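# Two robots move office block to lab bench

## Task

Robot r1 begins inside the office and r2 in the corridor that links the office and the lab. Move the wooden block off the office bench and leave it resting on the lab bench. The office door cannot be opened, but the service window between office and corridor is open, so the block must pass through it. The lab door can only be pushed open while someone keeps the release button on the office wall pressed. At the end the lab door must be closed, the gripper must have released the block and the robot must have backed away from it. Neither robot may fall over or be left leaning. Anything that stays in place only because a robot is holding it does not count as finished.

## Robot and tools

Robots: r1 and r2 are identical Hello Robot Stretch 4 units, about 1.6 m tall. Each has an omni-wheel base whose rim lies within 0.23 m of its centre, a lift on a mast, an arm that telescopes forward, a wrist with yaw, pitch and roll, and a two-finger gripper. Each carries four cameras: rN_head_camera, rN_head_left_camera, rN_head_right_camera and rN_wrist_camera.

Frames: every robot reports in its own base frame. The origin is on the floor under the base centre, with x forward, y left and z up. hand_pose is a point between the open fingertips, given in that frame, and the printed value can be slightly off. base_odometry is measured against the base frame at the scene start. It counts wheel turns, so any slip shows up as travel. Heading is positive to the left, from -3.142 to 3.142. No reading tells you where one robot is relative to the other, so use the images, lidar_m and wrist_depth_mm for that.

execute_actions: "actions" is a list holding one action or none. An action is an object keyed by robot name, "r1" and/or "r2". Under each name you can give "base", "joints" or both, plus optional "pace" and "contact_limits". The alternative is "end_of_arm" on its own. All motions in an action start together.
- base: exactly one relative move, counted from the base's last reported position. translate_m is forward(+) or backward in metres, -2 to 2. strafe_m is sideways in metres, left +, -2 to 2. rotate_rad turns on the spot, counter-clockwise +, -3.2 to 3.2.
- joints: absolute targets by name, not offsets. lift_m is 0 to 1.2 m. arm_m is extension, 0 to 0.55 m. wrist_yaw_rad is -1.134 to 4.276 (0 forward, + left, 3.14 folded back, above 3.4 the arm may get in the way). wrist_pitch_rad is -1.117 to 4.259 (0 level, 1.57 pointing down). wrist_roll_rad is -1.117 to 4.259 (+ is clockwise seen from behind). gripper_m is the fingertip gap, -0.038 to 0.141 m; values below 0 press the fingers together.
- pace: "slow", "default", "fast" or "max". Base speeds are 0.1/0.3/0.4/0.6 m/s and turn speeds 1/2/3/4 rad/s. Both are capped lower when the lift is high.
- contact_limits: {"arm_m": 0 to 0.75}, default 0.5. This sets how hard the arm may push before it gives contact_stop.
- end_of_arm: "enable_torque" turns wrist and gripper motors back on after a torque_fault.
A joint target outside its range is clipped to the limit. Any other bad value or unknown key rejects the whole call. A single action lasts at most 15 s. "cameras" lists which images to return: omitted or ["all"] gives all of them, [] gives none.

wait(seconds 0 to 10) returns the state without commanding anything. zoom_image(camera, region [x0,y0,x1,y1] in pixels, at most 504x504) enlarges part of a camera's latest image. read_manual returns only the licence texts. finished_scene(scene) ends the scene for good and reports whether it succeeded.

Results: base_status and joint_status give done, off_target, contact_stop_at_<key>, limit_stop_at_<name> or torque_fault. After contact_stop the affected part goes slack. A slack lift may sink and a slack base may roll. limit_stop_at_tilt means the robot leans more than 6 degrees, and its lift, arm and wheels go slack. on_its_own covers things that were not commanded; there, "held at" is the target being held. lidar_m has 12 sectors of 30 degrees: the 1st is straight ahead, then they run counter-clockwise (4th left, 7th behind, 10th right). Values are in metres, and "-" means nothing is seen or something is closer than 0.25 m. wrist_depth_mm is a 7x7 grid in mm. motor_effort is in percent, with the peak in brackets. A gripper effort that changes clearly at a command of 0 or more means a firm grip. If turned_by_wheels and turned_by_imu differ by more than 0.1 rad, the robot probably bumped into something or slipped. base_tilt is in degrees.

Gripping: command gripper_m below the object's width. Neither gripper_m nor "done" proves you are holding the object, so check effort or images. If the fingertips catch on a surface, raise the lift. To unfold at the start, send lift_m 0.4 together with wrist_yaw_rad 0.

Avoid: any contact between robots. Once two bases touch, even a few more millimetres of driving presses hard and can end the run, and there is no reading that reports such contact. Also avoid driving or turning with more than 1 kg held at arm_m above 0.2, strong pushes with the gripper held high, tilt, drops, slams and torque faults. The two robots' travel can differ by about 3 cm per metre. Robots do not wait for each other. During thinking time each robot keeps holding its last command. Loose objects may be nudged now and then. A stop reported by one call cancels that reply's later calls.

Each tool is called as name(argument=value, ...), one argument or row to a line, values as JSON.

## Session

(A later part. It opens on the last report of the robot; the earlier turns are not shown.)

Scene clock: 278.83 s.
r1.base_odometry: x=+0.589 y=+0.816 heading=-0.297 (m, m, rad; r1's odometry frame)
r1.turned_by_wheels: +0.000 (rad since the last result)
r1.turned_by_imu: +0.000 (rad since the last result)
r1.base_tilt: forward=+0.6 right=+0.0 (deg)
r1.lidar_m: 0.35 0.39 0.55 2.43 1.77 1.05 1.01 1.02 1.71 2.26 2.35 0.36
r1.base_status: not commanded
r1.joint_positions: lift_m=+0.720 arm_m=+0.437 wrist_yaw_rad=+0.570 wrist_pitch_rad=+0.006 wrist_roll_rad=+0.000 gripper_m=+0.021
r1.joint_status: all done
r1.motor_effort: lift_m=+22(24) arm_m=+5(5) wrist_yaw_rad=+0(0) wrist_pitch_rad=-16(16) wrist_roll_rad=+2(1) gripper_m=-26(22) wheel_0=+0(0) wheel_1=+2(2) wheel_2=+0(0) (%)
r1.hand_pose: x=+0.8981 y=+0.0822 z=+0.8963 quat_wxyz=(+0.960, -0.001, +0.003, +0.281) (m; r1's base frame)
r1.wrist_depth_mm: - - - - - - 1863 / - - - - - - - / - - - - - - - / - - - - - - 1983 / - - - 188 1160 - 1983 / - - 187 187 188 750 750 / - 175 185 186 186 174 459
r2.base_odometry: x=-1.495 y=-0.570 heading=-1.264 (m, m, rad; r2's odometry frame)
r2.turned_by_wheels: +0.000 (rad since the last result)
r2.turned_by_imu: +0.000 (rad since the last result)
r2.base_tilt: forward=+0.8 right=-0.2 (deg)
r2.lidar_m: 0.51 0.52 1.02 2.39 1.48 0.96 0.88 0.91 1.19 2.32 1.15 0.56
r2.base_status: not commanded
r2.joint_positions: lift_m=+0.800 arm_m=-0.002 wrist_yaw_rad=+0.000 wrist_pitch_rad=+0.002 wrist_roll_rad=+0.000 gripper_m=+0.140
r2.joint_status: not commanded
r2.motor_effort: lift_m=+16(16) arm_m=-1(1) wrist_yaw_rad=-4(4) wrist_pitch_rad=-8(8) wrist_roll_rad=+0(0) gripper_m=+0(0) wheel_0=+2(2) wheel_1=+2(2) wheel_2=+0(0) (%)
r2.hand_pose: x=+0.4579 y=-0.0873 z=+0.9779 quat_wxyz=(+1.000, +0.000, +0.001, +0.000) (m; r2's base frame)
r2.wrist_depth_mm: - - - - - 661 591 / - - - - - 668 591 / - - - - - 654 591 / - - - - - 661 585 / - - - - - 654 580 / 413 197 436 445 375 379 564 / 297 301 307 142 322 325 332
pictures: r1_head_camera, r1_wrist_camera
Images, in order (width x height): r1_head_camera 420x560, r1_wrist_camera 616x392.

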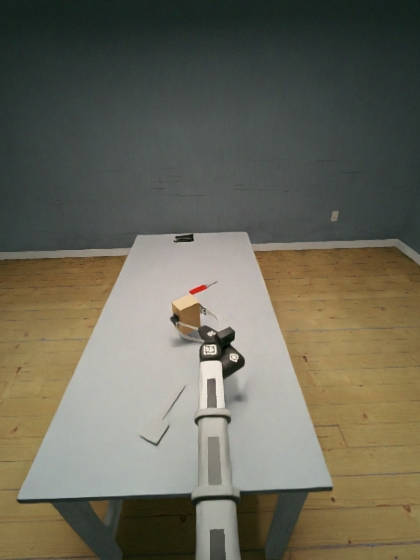

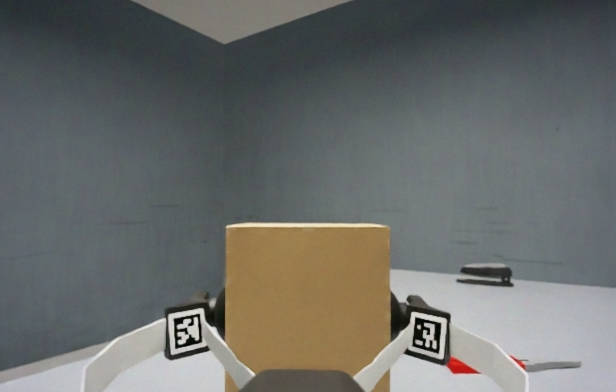

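execute_actions(
  actions=[
    {"r1": {"base": {"rotate_rad": -3.16}, "joints": {"arm_m": 0.0, "wrist_yaw_rad": 0.0, "lift_m": 0.865}, "pace": "default"}},
  ],
  cameras=["r1_head_camera", "r1_wrist_camera", "r2_head_camera", "r2_wrist_camera"],
)

Scene clock: 297.17 s.
r1.base_odometry: x=+0.589 y=+0.816 heading=+2.826 (m, m, rad; r1's odometry frame)
r1.turned_by_wheels: -3.160 (rad since the last result)
r1.turned_by_imu: -3.128 (rad since the last result)
r1.base_tilt: forward=+0.6 right=+0.0 (deg)
r1.lidar_m: 0.99 1.02 1.65 2.26 2.34 0.40 0.36 0.40 0.51 2.42 1.83 1.06
r1.base_status: done
r1.joint_positions: lift_m=+0.865 arm_m=+0.001 wrist_yaw_rad=+0.000 wrist_pitch_rad=+0.006 wrist_roll_rad=+0.000 gripper_m=+0.021
r1.joint_status: all done
r1.motor_effort: lift_m=+21(25) arm_m=-5(7) wrist_yaw_rad=+2(12) wrist_pitch_rad=-16(17) wrist_roll_rad=+0(1) gripper_m=-26(24) wheel_0=+1(7) wheel_1=-1(6) wheel_2=-2(8) (%)
r1.hand_pose: x=+0.4602 y=-0.0875 z=+1.0413 quat_wxyz=(+1.000, +0.000, +0.003, +0.000) (m; r1's base frame)
r1.wrist_depth_mm: 1042 1042 1336 1308 1336 1060 1042 / 1042 1042 - - - 1060 1060 / 1008 1025 - - - 1042 1025 / 1025 1025 - - - 1025 1025 / 1008 1008 1118 188 1138 1025 1042 / 1025 831 187 187 187 842 1025 / 991 175 186 186 186 174 1025
r2.base_odometry: x=-1.495 y=-0.570 heading=-1.264 (m, m, rad; r2's odometry frame)
r2.turned_by_wheels: +0.000 (rad since the last result)
r2.turned_by_imu: +0.000 (rad since the last result)
r2.base_tilt: forward=+0.8 right=-0.2 (deg)
r2.lidar_m: 0.52 0.56 1.02 2.39 1.51 0.95 0.87 0.91 1.21 2.32 1.16 0.55
r2.base_status: not commanded
r2.joint_positions: lift_m=+0.800 arm_m=-0.002 wrist_yaw_rad=+0.000 wrist_pitch_rad=+0.002 wrist_roll_rad=+0.000 gripper_m=+0.140
r2.joint_status: not commanded
r2.motor_effort: lift_m=+16(16) arm_m=-1(1) wrist_yaw_rad=-3(4) wrist_pitch_rad=-8(8) wrist_roll_rad=-1(0) gripper_m=+0(0) wheel_0=+2(2) wheel_1=+2(2) wheel_2=+0(0) (%)
r2.hand_pose: x=+0.4579 y=-0.0873 z=+0.9779 quat_wxyz=(+1.000, +0.000, +0.001, +0.000) (m; r2's base frame)
r2.wrist_depth_mm: - - - - - 668 585 / - - - - - 661 585 / - - - - - 661 585 / - - - - - 654 585 / - - - - - 654 574 / 410 197 436 449 373 377 564 / 298 303 307 142 322 325 332
pictures: r1_head_camera, r1_wrist_camera, r2_head_camera, r2_wrist_camera
Images, in order (width x height): r1_head_camera 420x560, r1_wrist_camera 616x392, r2_head_camera 420x560, r2_wrist_camera 616x392.

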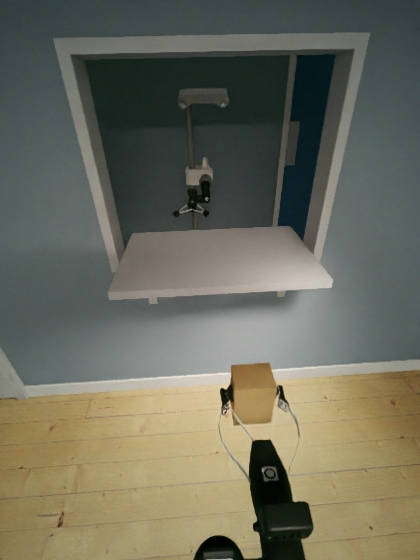

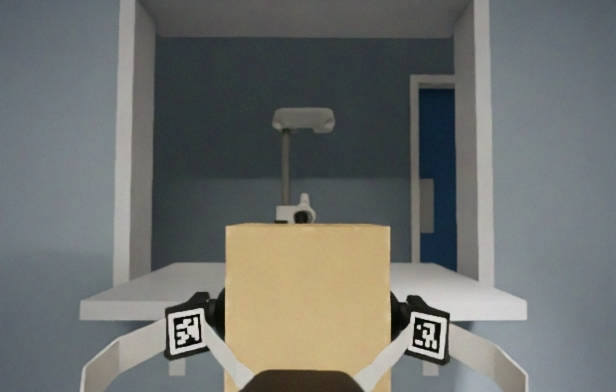

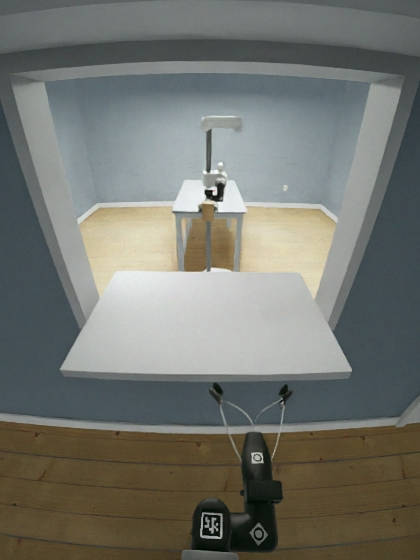

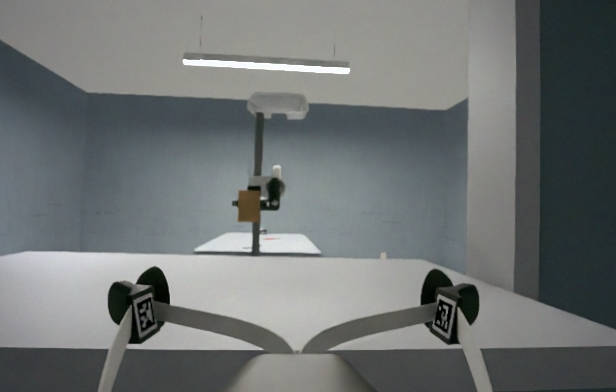

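execute_actions(
  actions=[
    {"r1": {"base": {"translate_m": 0.52}, "joints": {"arm_m": 0.29}, "pace": "default"}, "r2": {"base": {"strafe_m": 0.11}, "pace": "default"}},
  ],
  cameras=["r1_head_camera", "r2_wrist_camera", "r2_head_camera"],
)

Scene clock: 353.03 s.
r1.base_odometry: x=+0.095 y=+0.978 heading=+2.826 (m, m, rad; r1's odometry frame)
r1.turned_by_wheels: +0.000 (rad since the last result)
r1.turned_by_imu: -0.001 (rad since the last result)
r1.base_tilt: forward=+0.5 right=+0.0 (deg)
r1.lidar_m: 0.47 0.50 0.99 2.28 2.39 3.14 0.86 0.92 2.55 2.43 1.06 0.51
r1.base_status: done
r1.joint_positions: lift_m=+0.865 arm_m=+0.289 wrist_yaw_rad=+0.000 wrist_pitch_rad=+0.006 wrist_roll_rad=+0.000 gripper_m=+0.021
r1.joint_status: all done
r1.motor_effort: lift_m=+21(22) arm_m=+5(6) wrist_yaw_rad=+1(2) wrist_pitch_rad=-16(17) wrist_roll_rad=+0(2) gripper_m=-25(26) wheel_0=+1(6) wheel_1=+0(2) wheel_2=+0(9) (%)
r1.hand_pose: x=+0.7486 y=-0.0874 z=+1.0414 quat_wxyz=(+1.000, +0.000, +0.003, +0.000) (m; r1's base frame)
r1.wrist_depth_mm: - - - - - - - / - - - - - - - / - - - - - - - / - - - - - - - / 1983 1983 - 189 - - - / 1983 1983 187 187 187 - - / 452 175 186 186 186 175 459
r2.base_odometry: x=-1.390 y=-0.537 heading=-1.264 (m, m, rad; r2's odometry frame)
r2.turned_by_wheels: +0.000 (rad since the last result)
r2.turned_by_imu: +0.000 (rad since the last result)
r2.base_tilt: forward=+0.7 right=-0.2 (deg)
r2.lidar_m: 0.51 0.52 1.02 2.28 1.52 0.95 0.90 0.92 1.18 2.42 1.12 0.54
r2.base_status: done
r2.joint_positions: lift_m=+0.800 arm_m=-0.002 wrist_yaw_rad=+0.000 wrist_pitch_rad=+0.002 wrist_roll_rad=+0.000 gripper_m=+0.140
r2.joint_status: not commanded
r2.motor_effort: lift_m=+16(15) arm_m=-1(1) wrist_yaw_rad=-3(4) wrist_pitch_rad=-7(7) wrist_roll_rad=+0(0) gripper_m=+0(0) wheel_0=+0(5) wheel_1=-2(14) wheel_2=+0(1) (%)
r2.hand_pose: x=+0.4579 y=-0.0873 z=+0.9779 quat_wxyz=(+1.000, +0.000, +0.001, +0.000) (m; r2's base frame)
r2.wrist_depth_mm: - - - - - - 634 / - - - - - - 634 / - - - - - - 627 / - - - 946 - - 621 / - - 788 831 - - 621 / 410 198 436 449 373 379 477 / 291 296 303 142 315 322 325
pictures: r1_head_camera, r2_head_camera, r2_wrist_camera
Images, in order (width x height): r1_head_camera 420x560, r2_head_camera 420x560, r2_wrist_camera 616x392.

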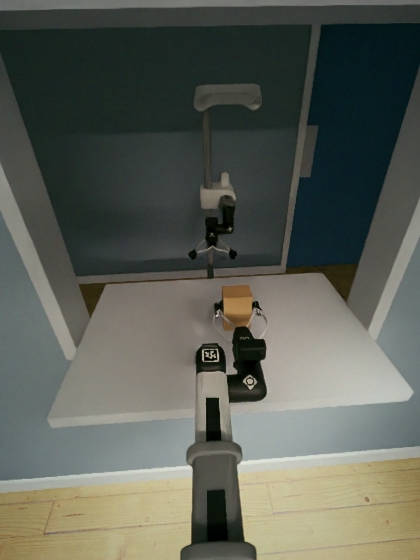

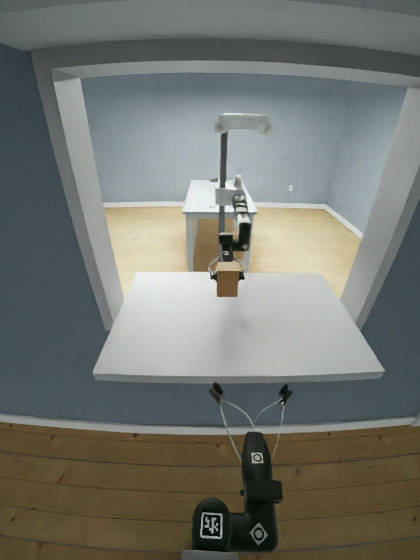

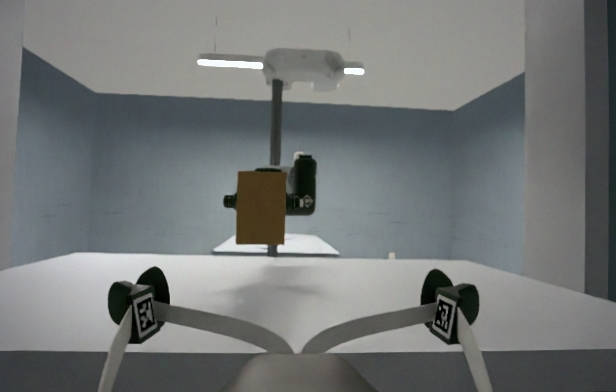

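execute_actions(
  actions=[
    {"r1": {"joints": {"lift_m": 0.807}}, "r2": {"base": {"strafe_m": 0.04}, "joints": {"arm_m": 0.2}}},
  ],
  cameras=["r1_head_camera", "r2_wrist_camera"],
)

Scene clock: 372.60 s.
r1.base_odometry: x=+0.095 y=+0.978 heading=+2.826 (m, m, rad; r1's odometry frame)
r1.turned_by_wheels: +0.000 (rad since the last result)
r1.turned_by_imu: +0.000 (rad since the last result)
r1.base_tilt: forward=+0.6 right=+0.1 (deg)
r1.lidar_m: 0.48 0.51 0.99 2.28 2.36 3.17 0.87 0.90 2.56 2.43 1.05 0.53
r1.base_status: not commanded
r1.joint_positions: lift_m=+0.807 arm_m=+0.289 wrist_yaw_rad=+0.000 wrist_pitch_rad=+0.003 wrist_roll_rad=+0.000 gripper_m=+0.021
r1.joint_status: all done
r1.motor_effort: lift_m=+16(20) arm_m=+4(4) wrist_yaw_rad=+1(1) wrist_pitch_rad=-10(17) wrist_roll_rad=+1(1) gripper_m=-24(25) wheel_0=+1(1) wheel_1=+0(0) wheel_2=+0(0) (%)
r1.hand_pose: x=+0.7486 y=-0.0874 z=+0.9845 quat_wxyz=(+1.000, +0.000, +0.002, +0.000) (m; r1's base frame)
r1.wrist_depth_mm: - - - 1160 - - - / - - - - - - - / - - - - - - - / - - - 1118 - - - / 1983 1983 452 188 - - - / 508 504 186 186 188 508 512 / 317 175 186 186 186 175 320
r2.base_odometry: x=-1.352 y=-0.525 heading=-1.264 (m, m, rad; r2's odometry frame)
r2.turned_by_wheels: +0.000 (rad since the last result)
r2.turned_by_imu: +0.000 (rad since the last result)
r2.base_tilt: forward=+0.7 right=-0.2 (deg)
r2.lidar_m: 0.51 0.53 1.01 2.22 1.52 0.94 0.90 0.91 1.21 2.47 0.82 0.54
r2.base_status: done
r2.joint_positions: lift_m=+0.800 arm_m=+0.199 wrist_yaw_rad=+0.000 wrist_pitch_rad=+0.002 wrist_roll_rad=+0.000 gripper_m=+0.140
r2.joint_status: all done
r2.motor_effort: lift_m=+15(16) arm_m=+6(7) wrist_yaw_rad=-2(3) wrist_pitch_rad=-7(7) wrist_roll_rad=-1(0) gripper_m=+1(1) wheel_0=+1(9) wheel_1=+0(6) wheel_2=+0(0) (%)
r2.hand_pose: x=+0.6583 y=-0.0874 z=+0.9779 quat_wxyz=(+1.000, +0.000, +0.001, +0.000) (m; r2's base frame)
r2.wrist_depth_mm: - - - 1205 - - - / - - - - - - - / - - - - - - - / - - - 715 - - - / - - - 424 - - - / 404 197 418 418 368 373 469 / 265 254 276 142 286 270 291
pictures: r1_head_camera, r2_wrist_camera
Images, in order (width x height): r1_head_camera 420x560, r2_wrist_camera 616x392.

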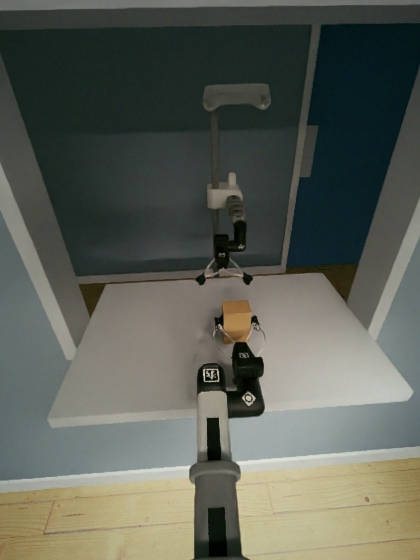

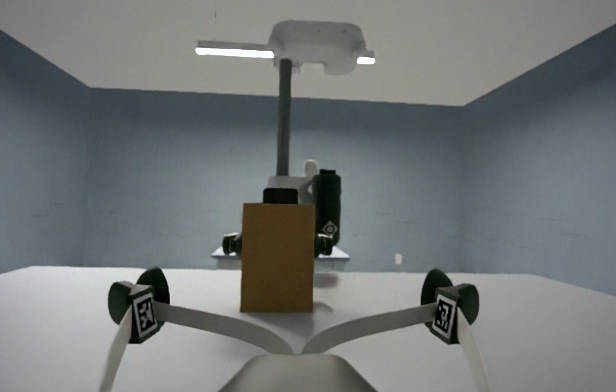

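execute_actions(
  actions=[
    {"r1": {"joints": {"gripper_m": 0.14}}, "r2": {"base": {"strafe_m": 0.025}}},
  ],
  cameras=["r2_wrist_camera"],
)

execute_actions(
  actions=[
    {"r1": {"joints": {"arm_m": 0.0}, "base": {"translate_m": -0.12}}, "r2": {"joints": {"arm_m": 0.33}}},
  ],
  cameras=["r1_head_camera", "r2_wrist_camera"],
)

Scene clock: 390.17 s.
r1.base_odometry: x=+0.095 y=+0.978 heading=+2.826 (m, m, rad; r1's odometry frame)
r1.turned_by_wheels: +0.000 (rad since the last result)
r1.turned_by_imu: +0.001 (rad since the last result)
r1.base_tilt: forward=+0.6 right=+0.1 (deg)
r1.lidar_m: 0.49 0.50 1.00 2.30 2.37 3.15 0.89 0.89 2.55 2.42 1.05 0.51
r1.base_status: not commanded
r1.joint_positions: lift_m=+0.807 arm_m=+0.289 wrist_yaw_rad=+0.000 wrist_pitch_rad=+0.003 wrist_roll_rad=+0.000 gripper_m=+0.140
r1.joint_status: all done
r1.motor_effort: lift_m=+16(16) arm_m=+4(5) wrist_yaw_rad=+1(1) wrist_pitch_rad=-8(10) wrist_roll_rad=+1(1) gripper_m=-1(20) wheel_0=+1(1) wheel_1=+0(0) wheel_2=+0(0) (%)
r1.hand_pose: x=+0.7486 y=-0.0874 z=+0.9846 quat_wxyz=(+1.000, +0.000, +0.001, +0.000) (m; r1's base frame)
r1.wrist_depth_mm: - - - - - - - / - - - - - - - / - - - - - - - / - - - 1205 - - - / - - 1983 205 - - - / 508 223 204 204 433 415 517 / 320 296 279 153 281 298 320
r2.base_odometry: x=-1.328 y=-0.517 heading=-1.264 (m, m, rad; r2's odometry frame)
r2.turned_by_wheels: +0.000 (rad since the last result)
r2.turned_by_imu: +0.000 (rad since the last result)
r2.base_tilt: forward=+0.7 right=-0.2 (deg)
r2.lidar_m: 0.51 0.53 1.01 2.20 1.50 0.95 0.88 0.91 1.23 2.49 0.79 0.56
r2.base_status: done
r2.joint_positions: lift_m=+0.800 arm_m=+0.199 wrist_yaw_rad=+0.000 wrist_pitch_rad=+0.002 wrist_roll_rad=+0.000 gripper_m=+0.140
r2.joint_status: not commanded
r2.motor_effort: lift_m=+15(16) arm_m=+5(5) wrist_yaw_rad=-2(2) wrist_pitch_rad=-7(7) wrist_roll_rad=-1(1) gripper_m=+0(0) wheel_0=+1(12) wheel_1=-2(5) wheel_2=+1(1) (%)
r2.hand_pose: x=+0.6584 y=-0.0874 z=+0.9779 quat_wxyz=(+1.000, +0.000, +0.001, +0.000) (m; r2's base frame)
r2.wrist_depth_mm: - - - 1229 - - - / - - - - - - - / - - - - - - - / - - - 715 - - - / - - - 402 - - - / 404 197 430 399 368 375 469 / 265 254 276 142 287 270 291
pictures: r2_wrist_camera
Images, in order (width x height): r2_wrist_camera 616x392.

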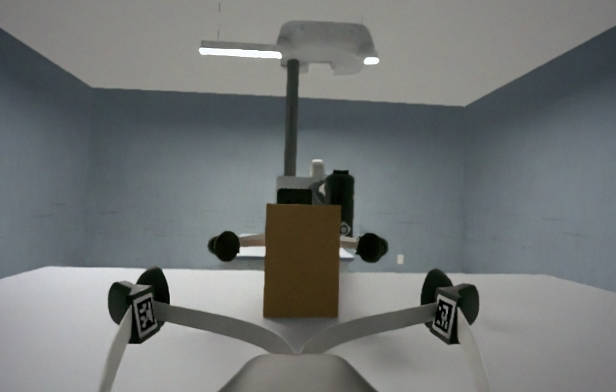

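Scene clock: 392.17 s.
r1.base_odometry: x=+0.209 y=+0.940 heading=+2.825 (m, m, rad; r1's odometry frame)
r1.turned_by_wheels: +0.000 (rad since the last result)
r1.turned_by_imu: +0.001 (rad since the last result)
r1.base_tilt: forward=+0.5 right=+0.0 (deg)
r1.lidar_m: 0.59 0.62 1.18 2.27 2.36 0.82 0.74 0.79 2.55 2.45 1.24 0.65
r1.base_status: done
r1.joint_positions: lift_m=+0.807 arm_m=+0.001 wrist_yaw_rad=+0.000 wrist_pitch_rad=+0.002 wrist_roll_rad=+0.000 gripper_m=+0.140
r1.joint_status: all done
r1.motor_effort: lift_m=+15(16) arm_m=-5(4) wrist_yaw_rad=+2(1) wrist_pitch_rad=-7(8) wrist_roll_rad=+0(1) gripper_m=+0(2) wheel_0=+0(4) wheel_1=+0(5) wheel_2=-1(9) (%)
r1.hand_pose: x=+0.4602 y=-0.0875 z=+0.9847 quat_wxyz=(+1.000, +0.000, +0.001, +0.000) (m; r1's base frame)
r1.wrist_depth_mm: 691 - - - - - 654 / 699 - - - - - 654 / 699 - - - - - 640 / 707 - - - - - 640 / 715 - - 615 - - 647 / 517 224 521 530 525 424 517 / 384 384 384 153 389 389 389
r2.base_odometry: x=-1.328 y=-0.517 heading=-1.264 (m, m, rad; r2's odometry frame)
r2.turned_by_wheels: +0.000 (rad since the last result)
r2.turned_by_imu: +0.000 (rad since the last result)
r2.base_tilt: forward=+0.7 right=-0.2 (deg)
r2.lidar_m: 0.52 0.53 0.99 2.19 1.52 0.97 0.88 0.92 1.22 2.49 0.79 0.56
r2.base_status: not commanded
r2.joint_positions: lift_m=+0.800 arm_m=+0.329 wrist_yaw_rad=+0.000 wrist_pitch_rad=+0.002 wrist_roll_rad=+0.000 gripper_m=+0.140
r2.joint_status: all done
r2.motor_effort: lift_m=+16(16) arm_m=+6(5) wrist_yaw_rad=-2(2) wrist_pitch_rad=-7(7) wrist_roll_rad=+0(0) gripper_m=+0(0) wheel_0=+1(1) wheel_1=-1(1) wheel_2=+0(1) (%)
r2.hand_pose: x=+0.7883 y=-0.0874 z=+0.9779 quat_wxyz=(+1.000, +0.000, +0.001, +0.000) (m; r2's base frame)
r2.wrist_depth_mm: - - - 1205 - - - / - - - - - - - / - - - - - - - / - - - 1008 - - - / - - - 273 - - - / 402 197 389 271 276 373 469 / 264 253 274 142 286 268 290
pictures: r1_head_camera, r2_wrist_camera
Images, in order (width x height): r1_head_camera 420x560, r2_wrist_camera 616x392.

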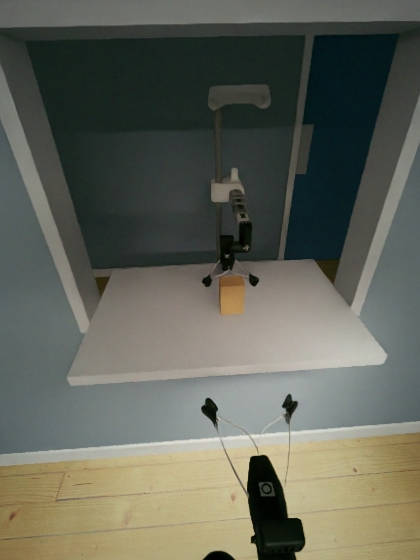

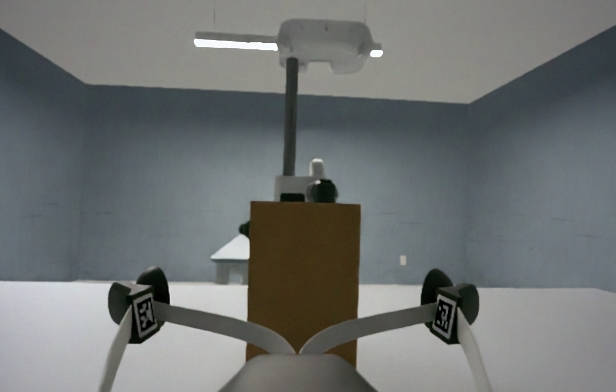

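execute_actions(
  actions=[
    {"r1": {"base": {"strafe_m": -1.68}, "joints": {"lift_m": 0.916, "gripper_m": 0.0}, "pace": "fast"}, "r2": {"joints": {"arm_m": 0.402}}},
  ],
  cameras=["r1_head_camera", "r1_wrist_camera", "r2_wrist_camera"],
)

Scene clock: 407.03 s.
r1.base_odometry: x=+0.731 y=+2.537 heading=+2.826 (m, m, rad; r1's odometry frame)
r1.turned_by_wheels: +0.000 (rad since the last result)
r1.turned_by_imu: -0.003 (rad since the last result)
r1.base_tilt: forward=+0.6 right=+0.1 (deg)
r1.lidar_m: 0.85 0.89 1.24 2.95 1.41 1.67 3.42 1.09 0.79 0.73 0.76 0.94
r1.base_status: done
r1.joint_positions: lift_m=+0.916 arm_m=+0.001 wrist_yaw_rad=+0.000 wrist_pitch_rad=+0.002 wrist_roll_rad=+0.000 gripper_m=+0.000
r1.joint_status: all done
r1.motor_effort: lift_m=+20(22) arm_m=-5(5) wrist_yaw_rad=+2(1) wrist_pitch_rad=-8(7) wrist_roll_rad=+1(0) gripper_m=-5(6) wheel_0=+1(10) wheel_1=+1(9) wheel_2=+0(0) (%)
r1.hand_pose: x=+0.4602 y=-0.0874 z=+1.0934 quat_wxyz=(+1.000, +0.000, +0.001, +0.000) (m; r1's base frame)
r1.wrist_depth_mm: 691 699 691 691 699 699 707 / 683 683 699 676 699 691 699 / 691 691 699 691 699 691 699 / 683 676 676 691 683 691 699 / 676 683 668 668 676 676 691 / 661 676 676 207 676 691 683 / 668 668 173 181 179 683 676
r2.base_odometry: x=-1.328 y=-0.517 heading=-1.264 (m, m, rad; r2's odometry frame)
r2.turned_by_wheels: +0.000 (rad since the last result)
r2.turned_by_imu: +0.000 (rad since the last result)
r2.base_tilt: forward=+0.8 right=-0.1 (deg)
r2.lidar_m: 0.52 0.53 1.01 2.21 1.50 0.95 0.89 0.93 1.22 2.50 0.78 0.57
r2.base_status: not commanded
r2.joint_positions: lift_m=+0.800 arm_m=+0.401 wrist_yaw_rad=+0.000 wrist_pitch_rad=+0.002 wrist_roll_rad=+0.000 gripper_m=+0.140
r2.joint_status: all done
r2.motor_effort: lift_m=+16(15) arm_m=+6(4) wrist_yaw_rad=-2(2) wrist_pitch_rad=-7(7) wrist_roll_rad=-1(0) gripper_m=+0(0) wheel_0=+1(1) wheel_1=-1(1) wheel_2=+0(0) (%)
r2.hand_pose: x=+0.8603 y=-0.0874 z=+0.9779 quat_wxyz=(+1.000, +0.000, +0.001, +0.000) (m; r2's base frame)
r2.wrist_depth_mm: - - - - - - - / - - - - - - - / - - - - - - - / - - - - - - - / - - 1921 200 - - - / 402 197 197 199 203 373 466 / 264 253 255 142 265 268 290
pictures: r1_head_camera, r1_wrist_camera, r2_wrist_camera
Images, in order (width x height): r1_head_camera 420x560, r1_wrist_camera 616x392, r2_wrist_camera 616x392.

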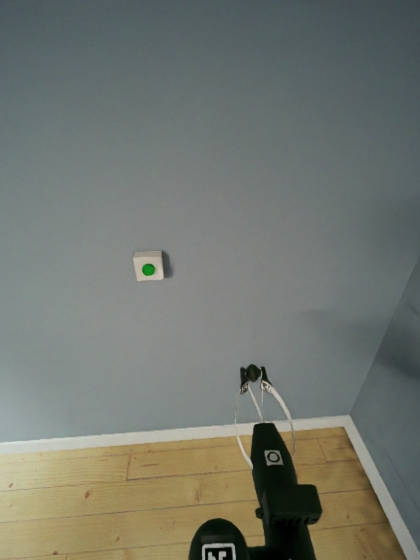

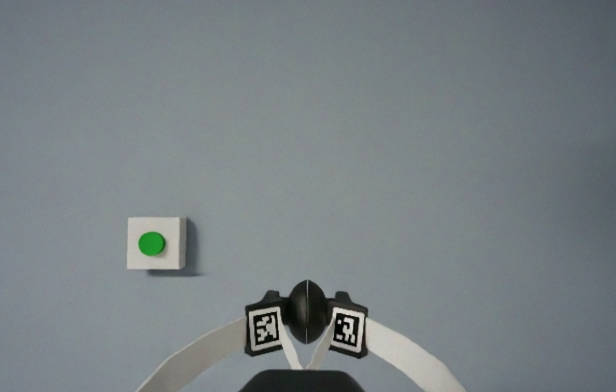

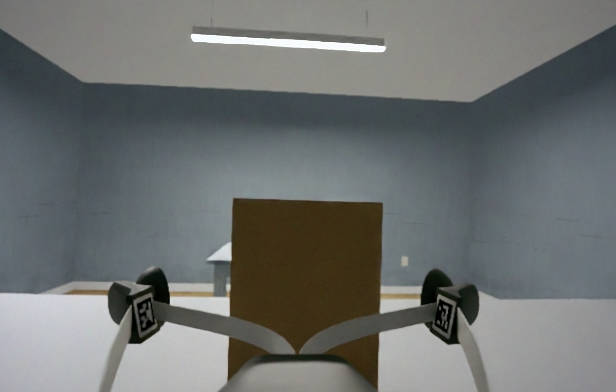

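execute_actions(
  actions=[
    {"r1": {"base": {"strafe_m": 0.262}, "joints": {"lift_m": 0.91, "arm_m": 0.34}}, "r2": {"joints": {"gripper_m": 0.02}}},
  ],
  cameras=["r1_wrist_camera", "r2_wrist_camera"],
)

Scene clock: 418.70 s.
r1.base_odometry: x=+0.650 y=+2.288 heading=+2.826 (m, m, rad; r1's odometry frame)
r1.turned_by_wheels: +0.000 (rad since the last result)
r1.turned_by_imu: +0.001 (rad since the last result)
r1.base_tilt: forward=+0.5 right=+0.0 (deg)
r1.lidar_m: 0.84 0.89 1.10 3.02 1.22 1.32 3.46 1.48 1.05 1.01 1.03 0.93
r1.base_status: done
r1.joint_positions: lift_m=+0.910 arm_m=+0.339 wrist_yaw_rad=+0.000 wrist_pitch_rad=+0.002 wrist_roll_rad=+0.000 gripper_m=+0.000
r1.joint_status: all done
r1.motor_effort: lift_m=+16(18) arm_m=+5(3) wrist_yaw_rad=+1(1) wrist_pitch_rad=-7(7) wrist_roll_rad=+2(1) gripper_m=-6(4) wheel_0=+0(7) wheel_1=-2(9) wheel_2=+0(1) (%)
r1.hand_pose: x=+0.7986 y=-0.0874 z=+1.0877 quat_wxyz=(+1.000, +0.000, +0.001, +0.000) (m; r1's base frame)
r1.wrist_depth_mm: 338 338 340 342 342 343 342 / 336 340 338 340 338 338 340 / 334 336 334 336 340 338 340 / 334 334 334 332 336 336 336 / 327 330 330 294 330 332 334 / 325 327 329 208 329 330 332 / 325 327 174 181 179 330 330
r2.base_odometry: x=-1.328 y=-0.517 heading=-1.264 (m, m, rad; r2's odometry frame)
r2.turned_by_wheels: +0.000 (rad since the last result)
r2.turned_by_imu: +0.000 (rad since the last result)
r2.base_tilt: forward=+0.8 right=-0.2 (deg)
r2.lidar_m: 0.52 0.52 0.99 2.22 1.52 0.94 0.90 0.92 1.21 2.52 0.79 0.57
r2.base_status: not commanded
r2.joint_positions: lift_m=+0.800 arm_m=+0.401 wrist_yaw_rad=+0.000 wrist_pitch_rad=+0.002 wrist_roll_rad=+0.000 gripper_m=+0.021
r2.joint_status: all done
r2.motor_effort: lift_m=+15(16) arm_m=+6(6) wrist_yaw_rad=-2(1) wrist_pitch_rad=-7(7) wrist_roll_rad=+0(1) gripper_m=-22(24) wheel_0=+0(0) wheel_1=-1(2) wheel_2=+1(0) (%)
r2.hand_pose: x=+0.8603 y=-0.0875 z=+0.9779 quat_wxyz=(+1.000, +0.000, +0.001, +0.000) (m; r2's base frame)
r2.wrist_depth_mm: - - - - - - - / - - - - - - - / - - - - - - - / - - - - - - - / - - 181 183 - - - / 404 373 181 183 184 462 466 / 262 237 181 181 257 250 289
pictures: r1_wrist_camera, r2_wrist_camera
Images, in order (width x height): r1_wrist_camera 616x392, r2_wrist_camera 616x392.

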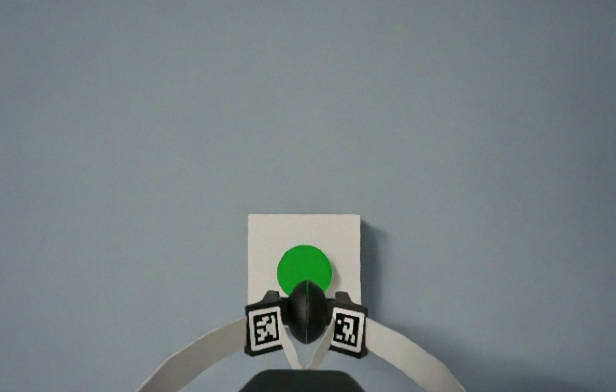

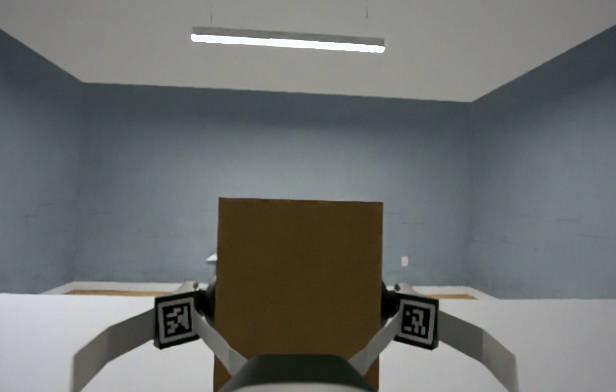

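execute_actions(
  actions=[
    {"r1": {"joints": {"arm_m": 0.385, "lift_m": 0.915}, "contact_limits": {"arm_m": 0.4}, "pace": "slow"}, "r2": {"joints": {"lift_m": 0.855}}},
  ],
  cameras=["r1_wrist_camera", "r2_head_camera", "r2_head_left_camera", "r2_head_right_camera"],
)

Scene clock: 428.70 s.
r1.base_odometry: x=+0.650 y=+2.288 heading=+2.826 (m, m, rad; r1's odometry frame)
r1.turned_by_wheels: +0.000 (rad since the last result)
r1.turned_by_imu: +0.000 (rad since the last result)
r1.base_tilt: forward=+0.6 right=+0.0 (deg)
r1.lidar_m: 0.87 0.92 1.12 2.96 1.21 1.33 3.44 1.48 1.05 1.01 1.05 0.92
r1.base_status: not commanded
r1.joint_positions: lift_m=+0.915 arm_m=+0.384 wrist_yaw_rad=-0.001 wrist_pitch_rad=+0.002 wrist_roll_rad=+0.000 gripper_m=+0.000
r1.joint_status: all done
r1.motor_effort: lift_m=+21(21) arm_m=+6(7) wrist_yaw_rad=+2(3) wrist_pitch_rad=-7(7) wrist_roll_rad=+1(1) gripper_m=-5(6) wheel_0=+0(0) wheel_1=-2(2) wheel_2=+0(0) (%)
r1.contact_limits: arm_m 0.4
r1.hand_pose: x=+0.8433 y=-0.0876 z=+1.0923 quat_wxyz=(+1.000, +0.000, +0.001, +0.000) (m; r1's base frame)
r1.wrist_depth_mm: 293 293 294 293 296 296 297 / 289 293 293 294 294 294 297 / 289 289 291 290 291 293 293 / 286 289 287 290 293 291 293 / 285 286 287 249 287 290 290 / 283 285 285 208 286 287 289 / 282 281 183 189 180 285 286
r2.base_odometry: x=-1.328 y=-0.517 heading=-1.264 (m, m, rad; r2's odometry frame)
r2.turned_by_wheels: +0.000 (rad since the last result)
r2.turned_by_imu: +0.000 (rad since the last result)
r2.base_tilt: forward=+0.8 right=-0.2 (deg)
r2.lidar_m: 0.51 0.54 0.98 2.19 1.51 0.98 0.90 0.93 1.18 2.49 0.80 0.55
r2.base_status: not commanded
r2.joint_positions: lift_m=+0.855 arm_m=+0.401 wrist_yaw_rad=+0.000 wrist_pitch_rad=+0.005 wrist_roll_rad=+0.000 gripper_m=+0.021
r2.joint_status: all done
r2.motor_effort: lift_m=+25(33) arm_m=+6(6) wrist_yaw_rad=-2(2) wrist_pitch_rad=-16(16) wrist_roll_rad=+0(1) gripper_m=-23(23) wheel_0=+1(0) wheel_1=-1(1) wheel_2=+0(0) (%)
r2.hand_pose: x=+0.8603 y=-0.0875 z=+1.0314 quat_wxyz=(+1.000, +0.000, +0.003, +0.000) (m; r2's base frame)
r2.wrist_depth_mm: - - - - - - - / - - - - - - - / - - - - - - - / - - - - - - - / - - 182 183 - - - / - - 180 183 183 - - / 377 342 180 181 370 362 415
pictures: r1_wrist_camera, r2_head_camera, r2_head_left_camera, r2_head_right_camera
Images, in order (width x height): r1_wrist_camera 616x392, r2_head_camera 420x560, r2_head_left_camera 420x672, r2_head_right_camera 420x672.

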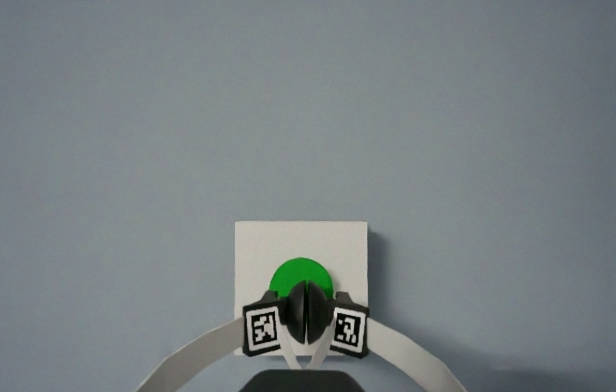

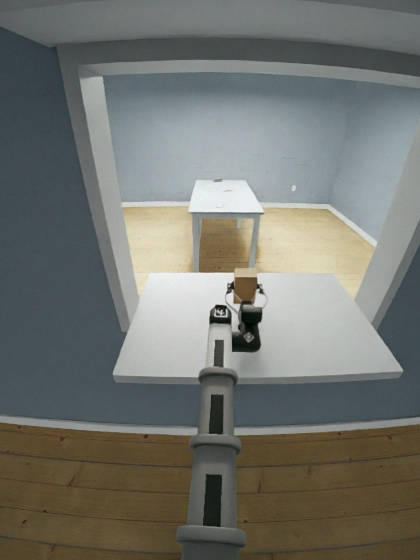

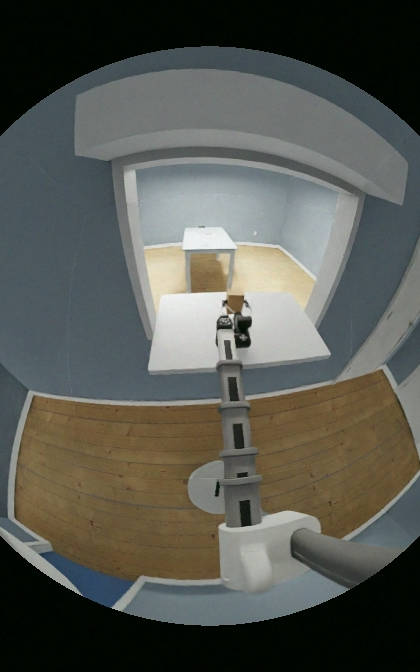

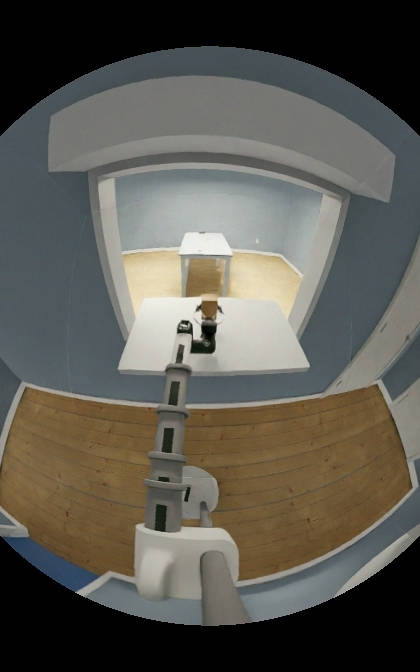

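execute_actions(
  actions=[
    {"r1": {"joints": {"arm_m": 0.392}, "contact_limits": {"arm_m": 0.4}, "pace": "slow"}, "r2": {"base": {"strafe_m": 0.95}, "joints": {"arm_m": 0.0}, "pace": "fast"}},
  ],
  cameras=["r1_wrist_camera", "r2_head_camera", "r2_head_left_camera"],
)

Scene clock: 470.90 s.
r1.base_odometry: x=+0.650 y=+2.288 heading=+2.825 (m, m, rad; r1's odometry frame)
r1.turned_by_wheels: +0.000 (rad since the last result)
r1.turned_by_imu: +0.001 (rad since the last result)
r1.base_tilt: forward=+0.4 right=+0.0 (deg)
r1.lidar_m: 0.86 0.91 1.09 3.00 1.20 1.33 3.42 1.48 1.06 1.00 1.04 0.93
r1.base_status: not commanded
r1.joint_positions: lift_m=+0.915 arm_m=+0.390 wrist_yaw_rad=-0.005 wrist_pitch_rad=+0.002 wrist_roll_rad=+0.000 gripper_m=+0.000
r1.joint_status: all done
r1.on_its_own: wrist_yaw_rad is at rest, and its effort (+14) is outside its rest range (-13 to +13)
r1.motor_effort: lift_m=+21(21) arm_m=+10(13) wrist_yaw_rad=+14(15) wrist_pitch_rad=-7(7) wrist_roll_rad=+3(3) gripper_m=-3(1) wheel_0=+2(2) wheel_1=+0(2) wheel_2=-4(4) (%)
r1.contact_limits: arm_m 0.4
r1.hand_pose: x=+0.8492 y=-0.0888 z=+1.0924 quat_wxyz=(+1.000, +0.000, +0.001, -0.002) (m; r1's base frame)
r1.wrist_depth_mm: 289 289 289 290 291 293 294 / 285 285 287 289 290 289 291 / 282 283 285 286 287 287 290 / 279 282 283 285 285 287 287 / 281 278 281 244 283 286 286 / 278 278 278 211 283 283 286 / 276 277 187 178 183 282 282
r2.base_odometry: x=-0.422 y=-0.231 heading=-1.264 (m, m, rad; r2's odometry frame)
r2.turned_by_wheels: +0.000 (rad since the last result)
r2.turned_by_imu: +0.002 (rad since the last result)
r2.base_tilt: forward=+0.8 right=-0.2 (deg)
r2.lidar_m: 0.68 0.70 0.93 1.23 1.28 1.10 1.04 0.98 1.29 3.09 0.79 0.72
r2.base_status: done
r2.joint_positions: lift_m=+0.855 arm_m=+0.001 wrist_yaw_rad=+0.000 wrist_pitch_rad=+0.005 wrist_roll_rad=+0.000 gripper_m=+0.021
r2.joint_status: all done
r2.motor_effort: lift_m=+24(25) arm_m=-6(9) wrist_yaw_rad=-2(1) wrist_pitch_rad=-16(16) wrist_roll_rad=+0(0) gripper_m=-22(23) wheel_0=+2(7) wheel_1=+0(10) wheel_2=+0(1) (%)
r2.hand_pose: x=+0.4604 y=-0.0874 z=+1.0314 quat_wxyz=(+1.000, +0.000, +0.003, +0.000) (m; r2's base frame)
r2.wrist_depth_mm: 459 466 477 484 496 504 512 / 462 466 473 484 496 500 512 / 459 466 473 480 492 504 512 / 452 462 473 477 492 500 508 / 452 466 182 183 488 500 508 / 452 455 181 182 183 496 504 / 449 459 180 181 484 488 504
pictures: r1_wrist_camera, r2_head_camera, r2_head_left_camera
Images, in order (width x height): r1_wrist_camera 616x392, r2_head_camera 420x560, r2_head_left_camera 420x672.

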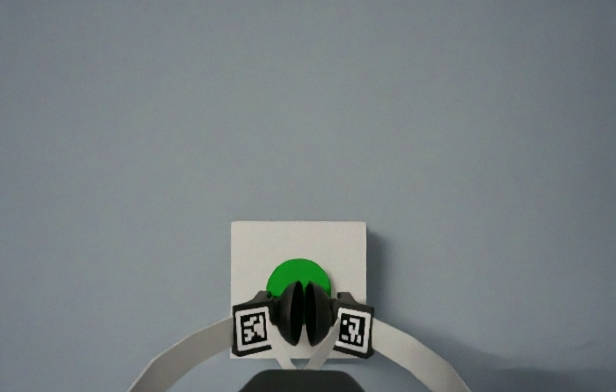

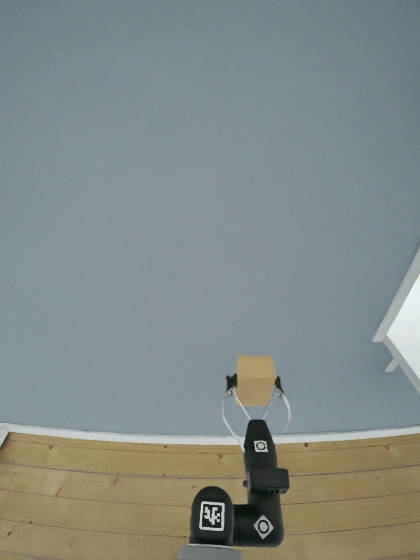

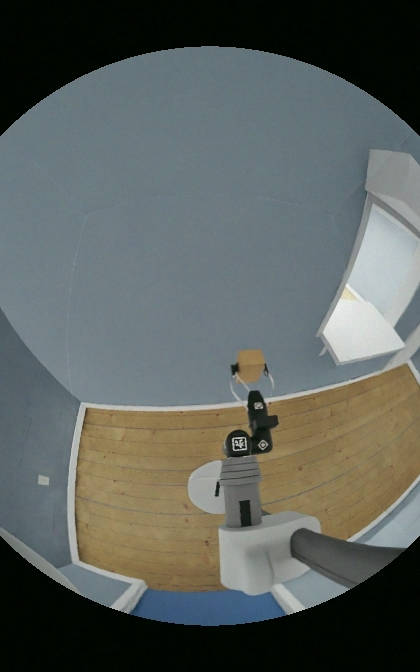

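execute_actions(
  actions=[
    {"r2": {"base": {"rotate_rad": -3.11}, "joints": {"lift_m": 0.70, "wrist_yaw_rad": 2.8}, "pace": "default"}},
  ],
  cameras=["r2_head_camera", "r2_head_left_camera", "r2_head_right_camera"],
)

Scene clock: 501.77 s.
r1.base_odometry: x=+0.650 y=+2.288 heading=+2.825 (m, m, rad; r1's odometry frame)
r1.turned_by_wheels: +0.000 (rad since the last result)
r1.turned_by_imu: +0.001 (rad since the last result)
r1.base_tilt: forward=+0.5 right=+0.0 (deg)
r1.lidar_m: 0.87 0.91 1.09 2.97 1.20 1.36 3.43 1.50 1.05 1.01 1.04 0.93
r1.base_status: not commanded
r1.joint_positions: lift_m=+0.915 arm_m=+0.390 wrist_yaw_rad=-0.005 wrist_pitch_rad=+0.002 wrist_roll_rad=+0.000 gripper_m=+0.000
r1.joint_status: not commanded
r1.on_its_own: wrist_yaw_rad is at rest, and its effort (+15) is outside its rest range (-13 to +13)
r1.motor_effort: lift_m=+21(21) arm_m=+10(10) wrist_yaw_rad=+15(14) wrist_pitch_rad=-6(6) wrist_roll_rad=+0(2) gripper_m=-3(5) wheel_0=+2(2) wheel_1=+0(1) wheel_2=-4(4) (%)
r1.hand_pose: x=+0.8492 y=-0.0888 z=+1.0924 quat_wxyz=(+1.000, +0.000, +0.001, -0.002) (m; r1's base frame)
r1.wrist_depth_mm: 285 286 289 289 290 291 293 / 286 287 287 290 290 289 290 / 282 285 286 286 286 291 290 / 282 282 282 282 286 287 289 / 279 279 281 244 283 285 285 / 277 279 279 212 282 282 283 / 276 277 186 178 183 279 282
r2.base_odometry: x=-0.422 y=-0.231 heading=+1.909 (m, m, rad; r2's odometry frame)
r2.turned_by_wheels: -3.110 (rad since the last result)
r2.turned_by_imu: -3.060 (rad since the last result)
r2.base_tilt: forward=+0.7 right=-0.3 (deg)
r2.lidar_m: 1.03 0.97 1.33 2.99 0.85 0.71 0.69 0.70 0.96 1.22 1.27 1.07
r2.base_status: done
r2.joint_positions: lift_m=+0.700 arm_m=+0.001 wrist_yaw_rad=+2.799 wrist_pitch_rad=+0.005 wrist_roll_rad=+0.000 gripper_m=+0.021
r2.joint_status: all done
r2.motor_effort: lift_m=+17(23) arm_m=-6(6) wrist_yaw_rad=+0(3) wrist_pitch_rad=-16(16) wrist_roll_rad=+0(1) gripper_m=-22(24) wheel_0=+0(4) wheel_1=-1(6) wheel_2=-1(6) (%)
r2.hand_pose: x=-0.0705 y=+0.1792 z=+0.8770 quat_wxyz=(+0.170, -0.003, +0.001, +0.985) (m; r2's base frame)
r2.wrist_depth_mm: 492 788 866 946 - - 1430 / 169 778 854 931 - - 1499 / 170 788 854 946 - - 1499 / 226 788 831 904 1078 - 1499 / 723 788 181 183 1025 1138 1281 / 715 759 180 182 183 1160 1281 / 715 759 180 181 1025 1098 1308
pictures: r2_head_camera, r2_head_left_camera, r2_head_right_camera
Images, in order (width x height): r2_head_camera 420x560, r2_head_left_camera 420x672, r2_head_right_camera 420x672.

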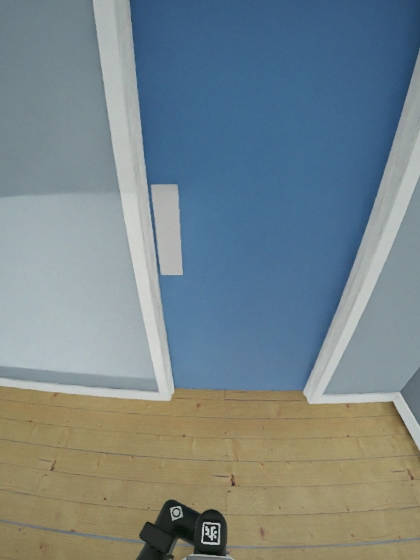

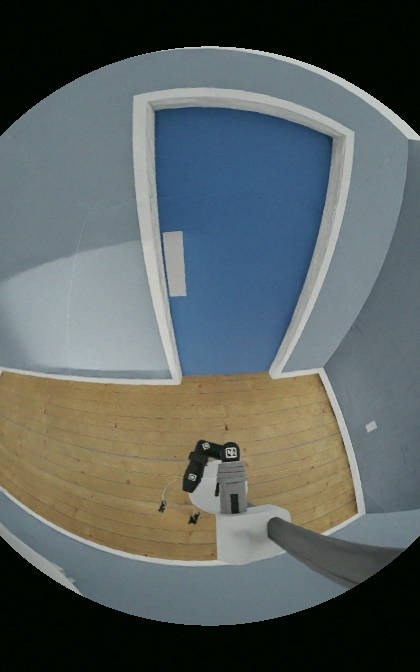

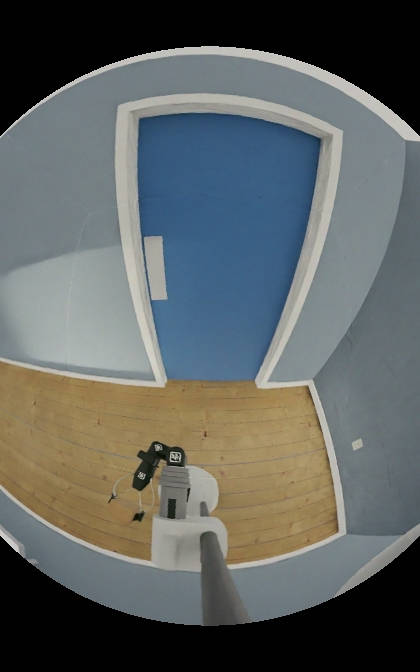

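execute_actions(
  actions=[
    {"r2": {"base": {"strafe_m": -0.14}, "pace": "fast"}},
  ],
  cameras=[],
)

execute_actions(
  actions=[
    {"r2": {"base": {"translate_m": 0.68}, "pace": "fast"}},
  ],
  cameras=["r2_head_camera", "r2_head_left_camera"],
)

Scene clock: 519.17 s.
r1.base_odometry: x=+0.650 y=+2.288 heading=+2.826 (m, m, rad; r1's odometry frame)
r1.turned_by_wheels: +0.000 (rad since the last result)
r1.turned_by_imu: +0.000 (rad since the last result)
r1.base_tilt: forward=+0.6 right=+0.0 (deg)
r1.lidar_m: 0.87 0.91 1.10 3.00 1.20 1.32 3.43 1.51 1.04 1.02 1.06 0.94
r1.base_status: not commanded
r1.joint_positions: lift_m=+0.915 arm_m=+0.390 wrist_yaw_rad=-0.005 wrist_pitch_rad=+0.002 wrist_roll_rad=+0.000 gripper_m=+0.000
r1.joint_status: not commanded
r1.on_its_own: wrist_yaw_rad is at rest, and its effort (+15) is outside its rest range (-13 to +13)
r1.motor_effort: lift_m=+21(21) arm_m=+10(11) wrist_yaw_rad=+15(14) wrist_pitch_rad=-6(5) wrist_roll_rad=+1(0) gripper_m=-5(2) wheel_0=+2(1) wheel_1=+0(1) wheel_2=-4(4) (%)
r1.hand_pose: x=+0.8492 y=-0.0888 z=+1.0924 quat_wxyz=(+1.000, +0.000, +0.001, -0.002) (m; r1's base frame)
r1.wrist_depth_mm: 286 289 287 289 291 293 294 / 285 286 286 287 287 290 291 / 282 282 283 286 287 287 289 / 282 282 283 283 286 287 289 / 279 282 281 243 285 286 285 / 279 279 278 211 282 282 285 / 277 277 187 178 183 281 282
r2.base_odometry: x=-0.290 y=-0.184 heading=+1.909 (m, m, rad; r2's odometry frame)
r2.turned_by_wheels: +0.000 (rad since the last result)
r2.turned_by_imu: +0.000 (rad since the last result)
r2.base_tilt: forward=+0.7 right=-0.2 (deg)
r2.lidar_m: 1.03 1.04 1.34 2.96 0.95 0.71 0.68 0.67 0.96 1.09 1.13 1.07
r2.base_status: done
r2.joint_positions: lift_m=+0.700 arm_m=+0.001 wrist_yaw_rad=+2.800 wrist_pitch_rad=+0.005 wrist_roll_rad=+0.000 gripper_m=+0.021
r2.joint_status: not commanded
r2.motor_effort: lift_m=+16(16) arm_m=-6(6) wrist_yaw_rad=-2(1) wrist_pitch_rad=-16(16) wrist_roll_rad=+0(0) gripper_m=-21(21) wheel_0=+0(12) wheel_1=+2(14) wheel_2=-1(1) (%)
r2.hand_pose: x=-0.0706 y=+0.1790 z=+0.8770 quat_wxyz=(+0.170, -0.003, +0.001, +0.985) (m; r2's base frame)
r2.wrist_depth_mm: 488 788 842 946 1042 - 1499 / 168 778 854 931 1042 - - / 169 778 854 931 1025 - - / 224 778 820 917 1042 - - / 723 778 182 183 1042 1138 1281 / 715 750 180 182 183 1160 1308 / 707 759 180 181 1025 1098 1308
pictures: none
No camera images: the call's "cameras" was empty. Leave "cameras" out to get every camera's image.

Scene clock: 522.30 s.
r1.base_odometry: x=+0.650 y=+2.288 heading=+2.826 (m, m, rad; r1's odometry frame)
r1.turned_by_wheels: +0.000 (rad since the last result)
r1.turned_by_imu: +0.000 (rad since the last result)
r1.base_tilt: forward=+0.5 right=+0.0 (deg)
r1.lidar_m: 0.87 0.91 1.09 2.99 1.19 1.32 3.45 1.51 1.06 1.00 1.04 0.95
r1.base_status: not commanded
r1.joint_positions: lift_m=+0.915 arm_m=+0.390 wrist_yaw_rad=-0.005 wrist_pitch_rad=+0.002 wrist_roll_rad=+0.000 gripper_m=+0.000
r1.joint_status: not commanded
r1.on_its_own: wrist_yaw_rad is at rest, and its effort (+14) is outside its rest range (-13 to +13)
r1.motor_effort: lift_m=+21(21) arm_m=+10(10) wrist_yaw_rad=+14(14) wrist_pitch_rad=-7(7) wrist_roll_rad=+1(0) gripper_m=-3(3) wheel_0=+2(2) wheel_1=+0(0) wheel_2=-4(4) (%)
r1.hand_pose: x=+0.8492 y=-0.0888 z=+1.0924 quat_wxyz=(+1.000, +0.000, +0.001, -0.002) (m; r1's base frame)
r1.wrist_depth_mm: 286 289 289 290 290 293 293 / 283 286 287 290 289 291 290 / 282 283 286 287 287 289 287 / 283 283 283 286 286 287 289 / 278 281 281 245 282 285 287 / 278 278 278 212 282 283 285 / 277 277 186 177 183 281 282
r2.base_odometry: x=-0.516 y=+0.457 heading=+1.909 (m, m, rad; r2's odometry frame)
r2.turned_by_wheels: +0.000 (rad since the last result)
r2.turned_by_imu: -0.003 (rad since the last result)
r2.base_tilt: forward=+0.8 right=-0.2 (deg)
r2.lidar_m: 0.35 0.36 0.50 1.07 1.71 1.44 1.35 1.40 1.13 1.07 0.53 0.37
r2.base_status: done
r2.joint_positions: lift_m=+0.700 arm_m=+0.001 wrist_yaw_rad=+2.800 wrist_pitch_rad=+0.005 wrist_roll_rad=+0.000 gripper_m=+0.021
r2.joint_status: not commanded
r2.motor_effort: lift_m=+16(17) arm_m=-6(6) wrist_yaw_rad=-2(2) wrist_pitch_rad=-15(16) wrist_roll_rad=+0(0) gripper_m=-23(23) wheel_0=+0(8) wheel_1=-1(6) wheel_2=+0(10) (%)
r2.hand_pose: x=-0.0706 y=+0.1790 z=+0.8770 quat_wxyz=(+0.170, -0.003, +0.001, +0.985) (m; r2's base frame)
r2.wrist_depth_mm: 778 1397 1537 1708 1708 1863 - / 168 1430 1576 1708 - - - / 169 1397 1576 1708 - - - / 225 1430 1499 1661 - - - / 1308 1430 182 183 1863 - - / 1308 1336 180 182 183 - - / 1281 1397 180 181 1921 - -
pictures: r2_head_camera, r2_head_left_camera
Images, in order (width x height): r2_head_camera 420x560, r2_head_left_camera 420x672.

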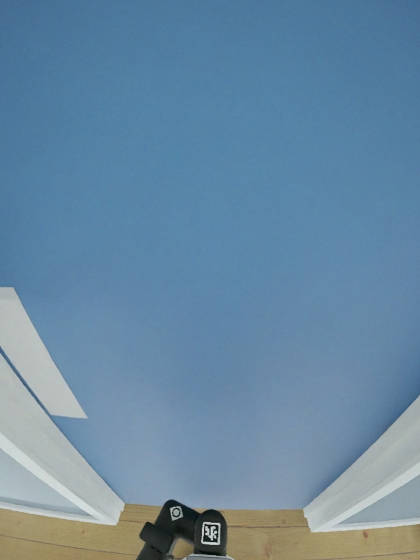

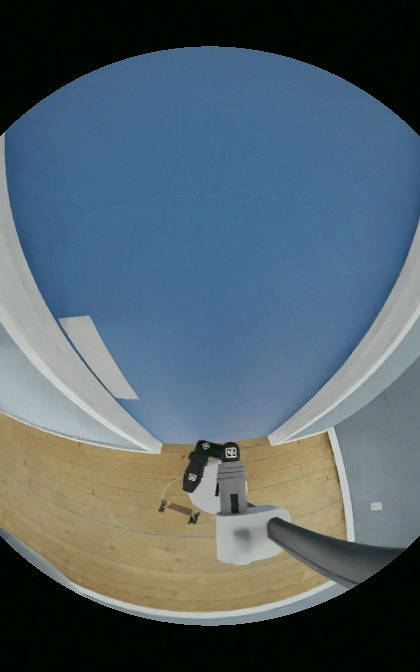

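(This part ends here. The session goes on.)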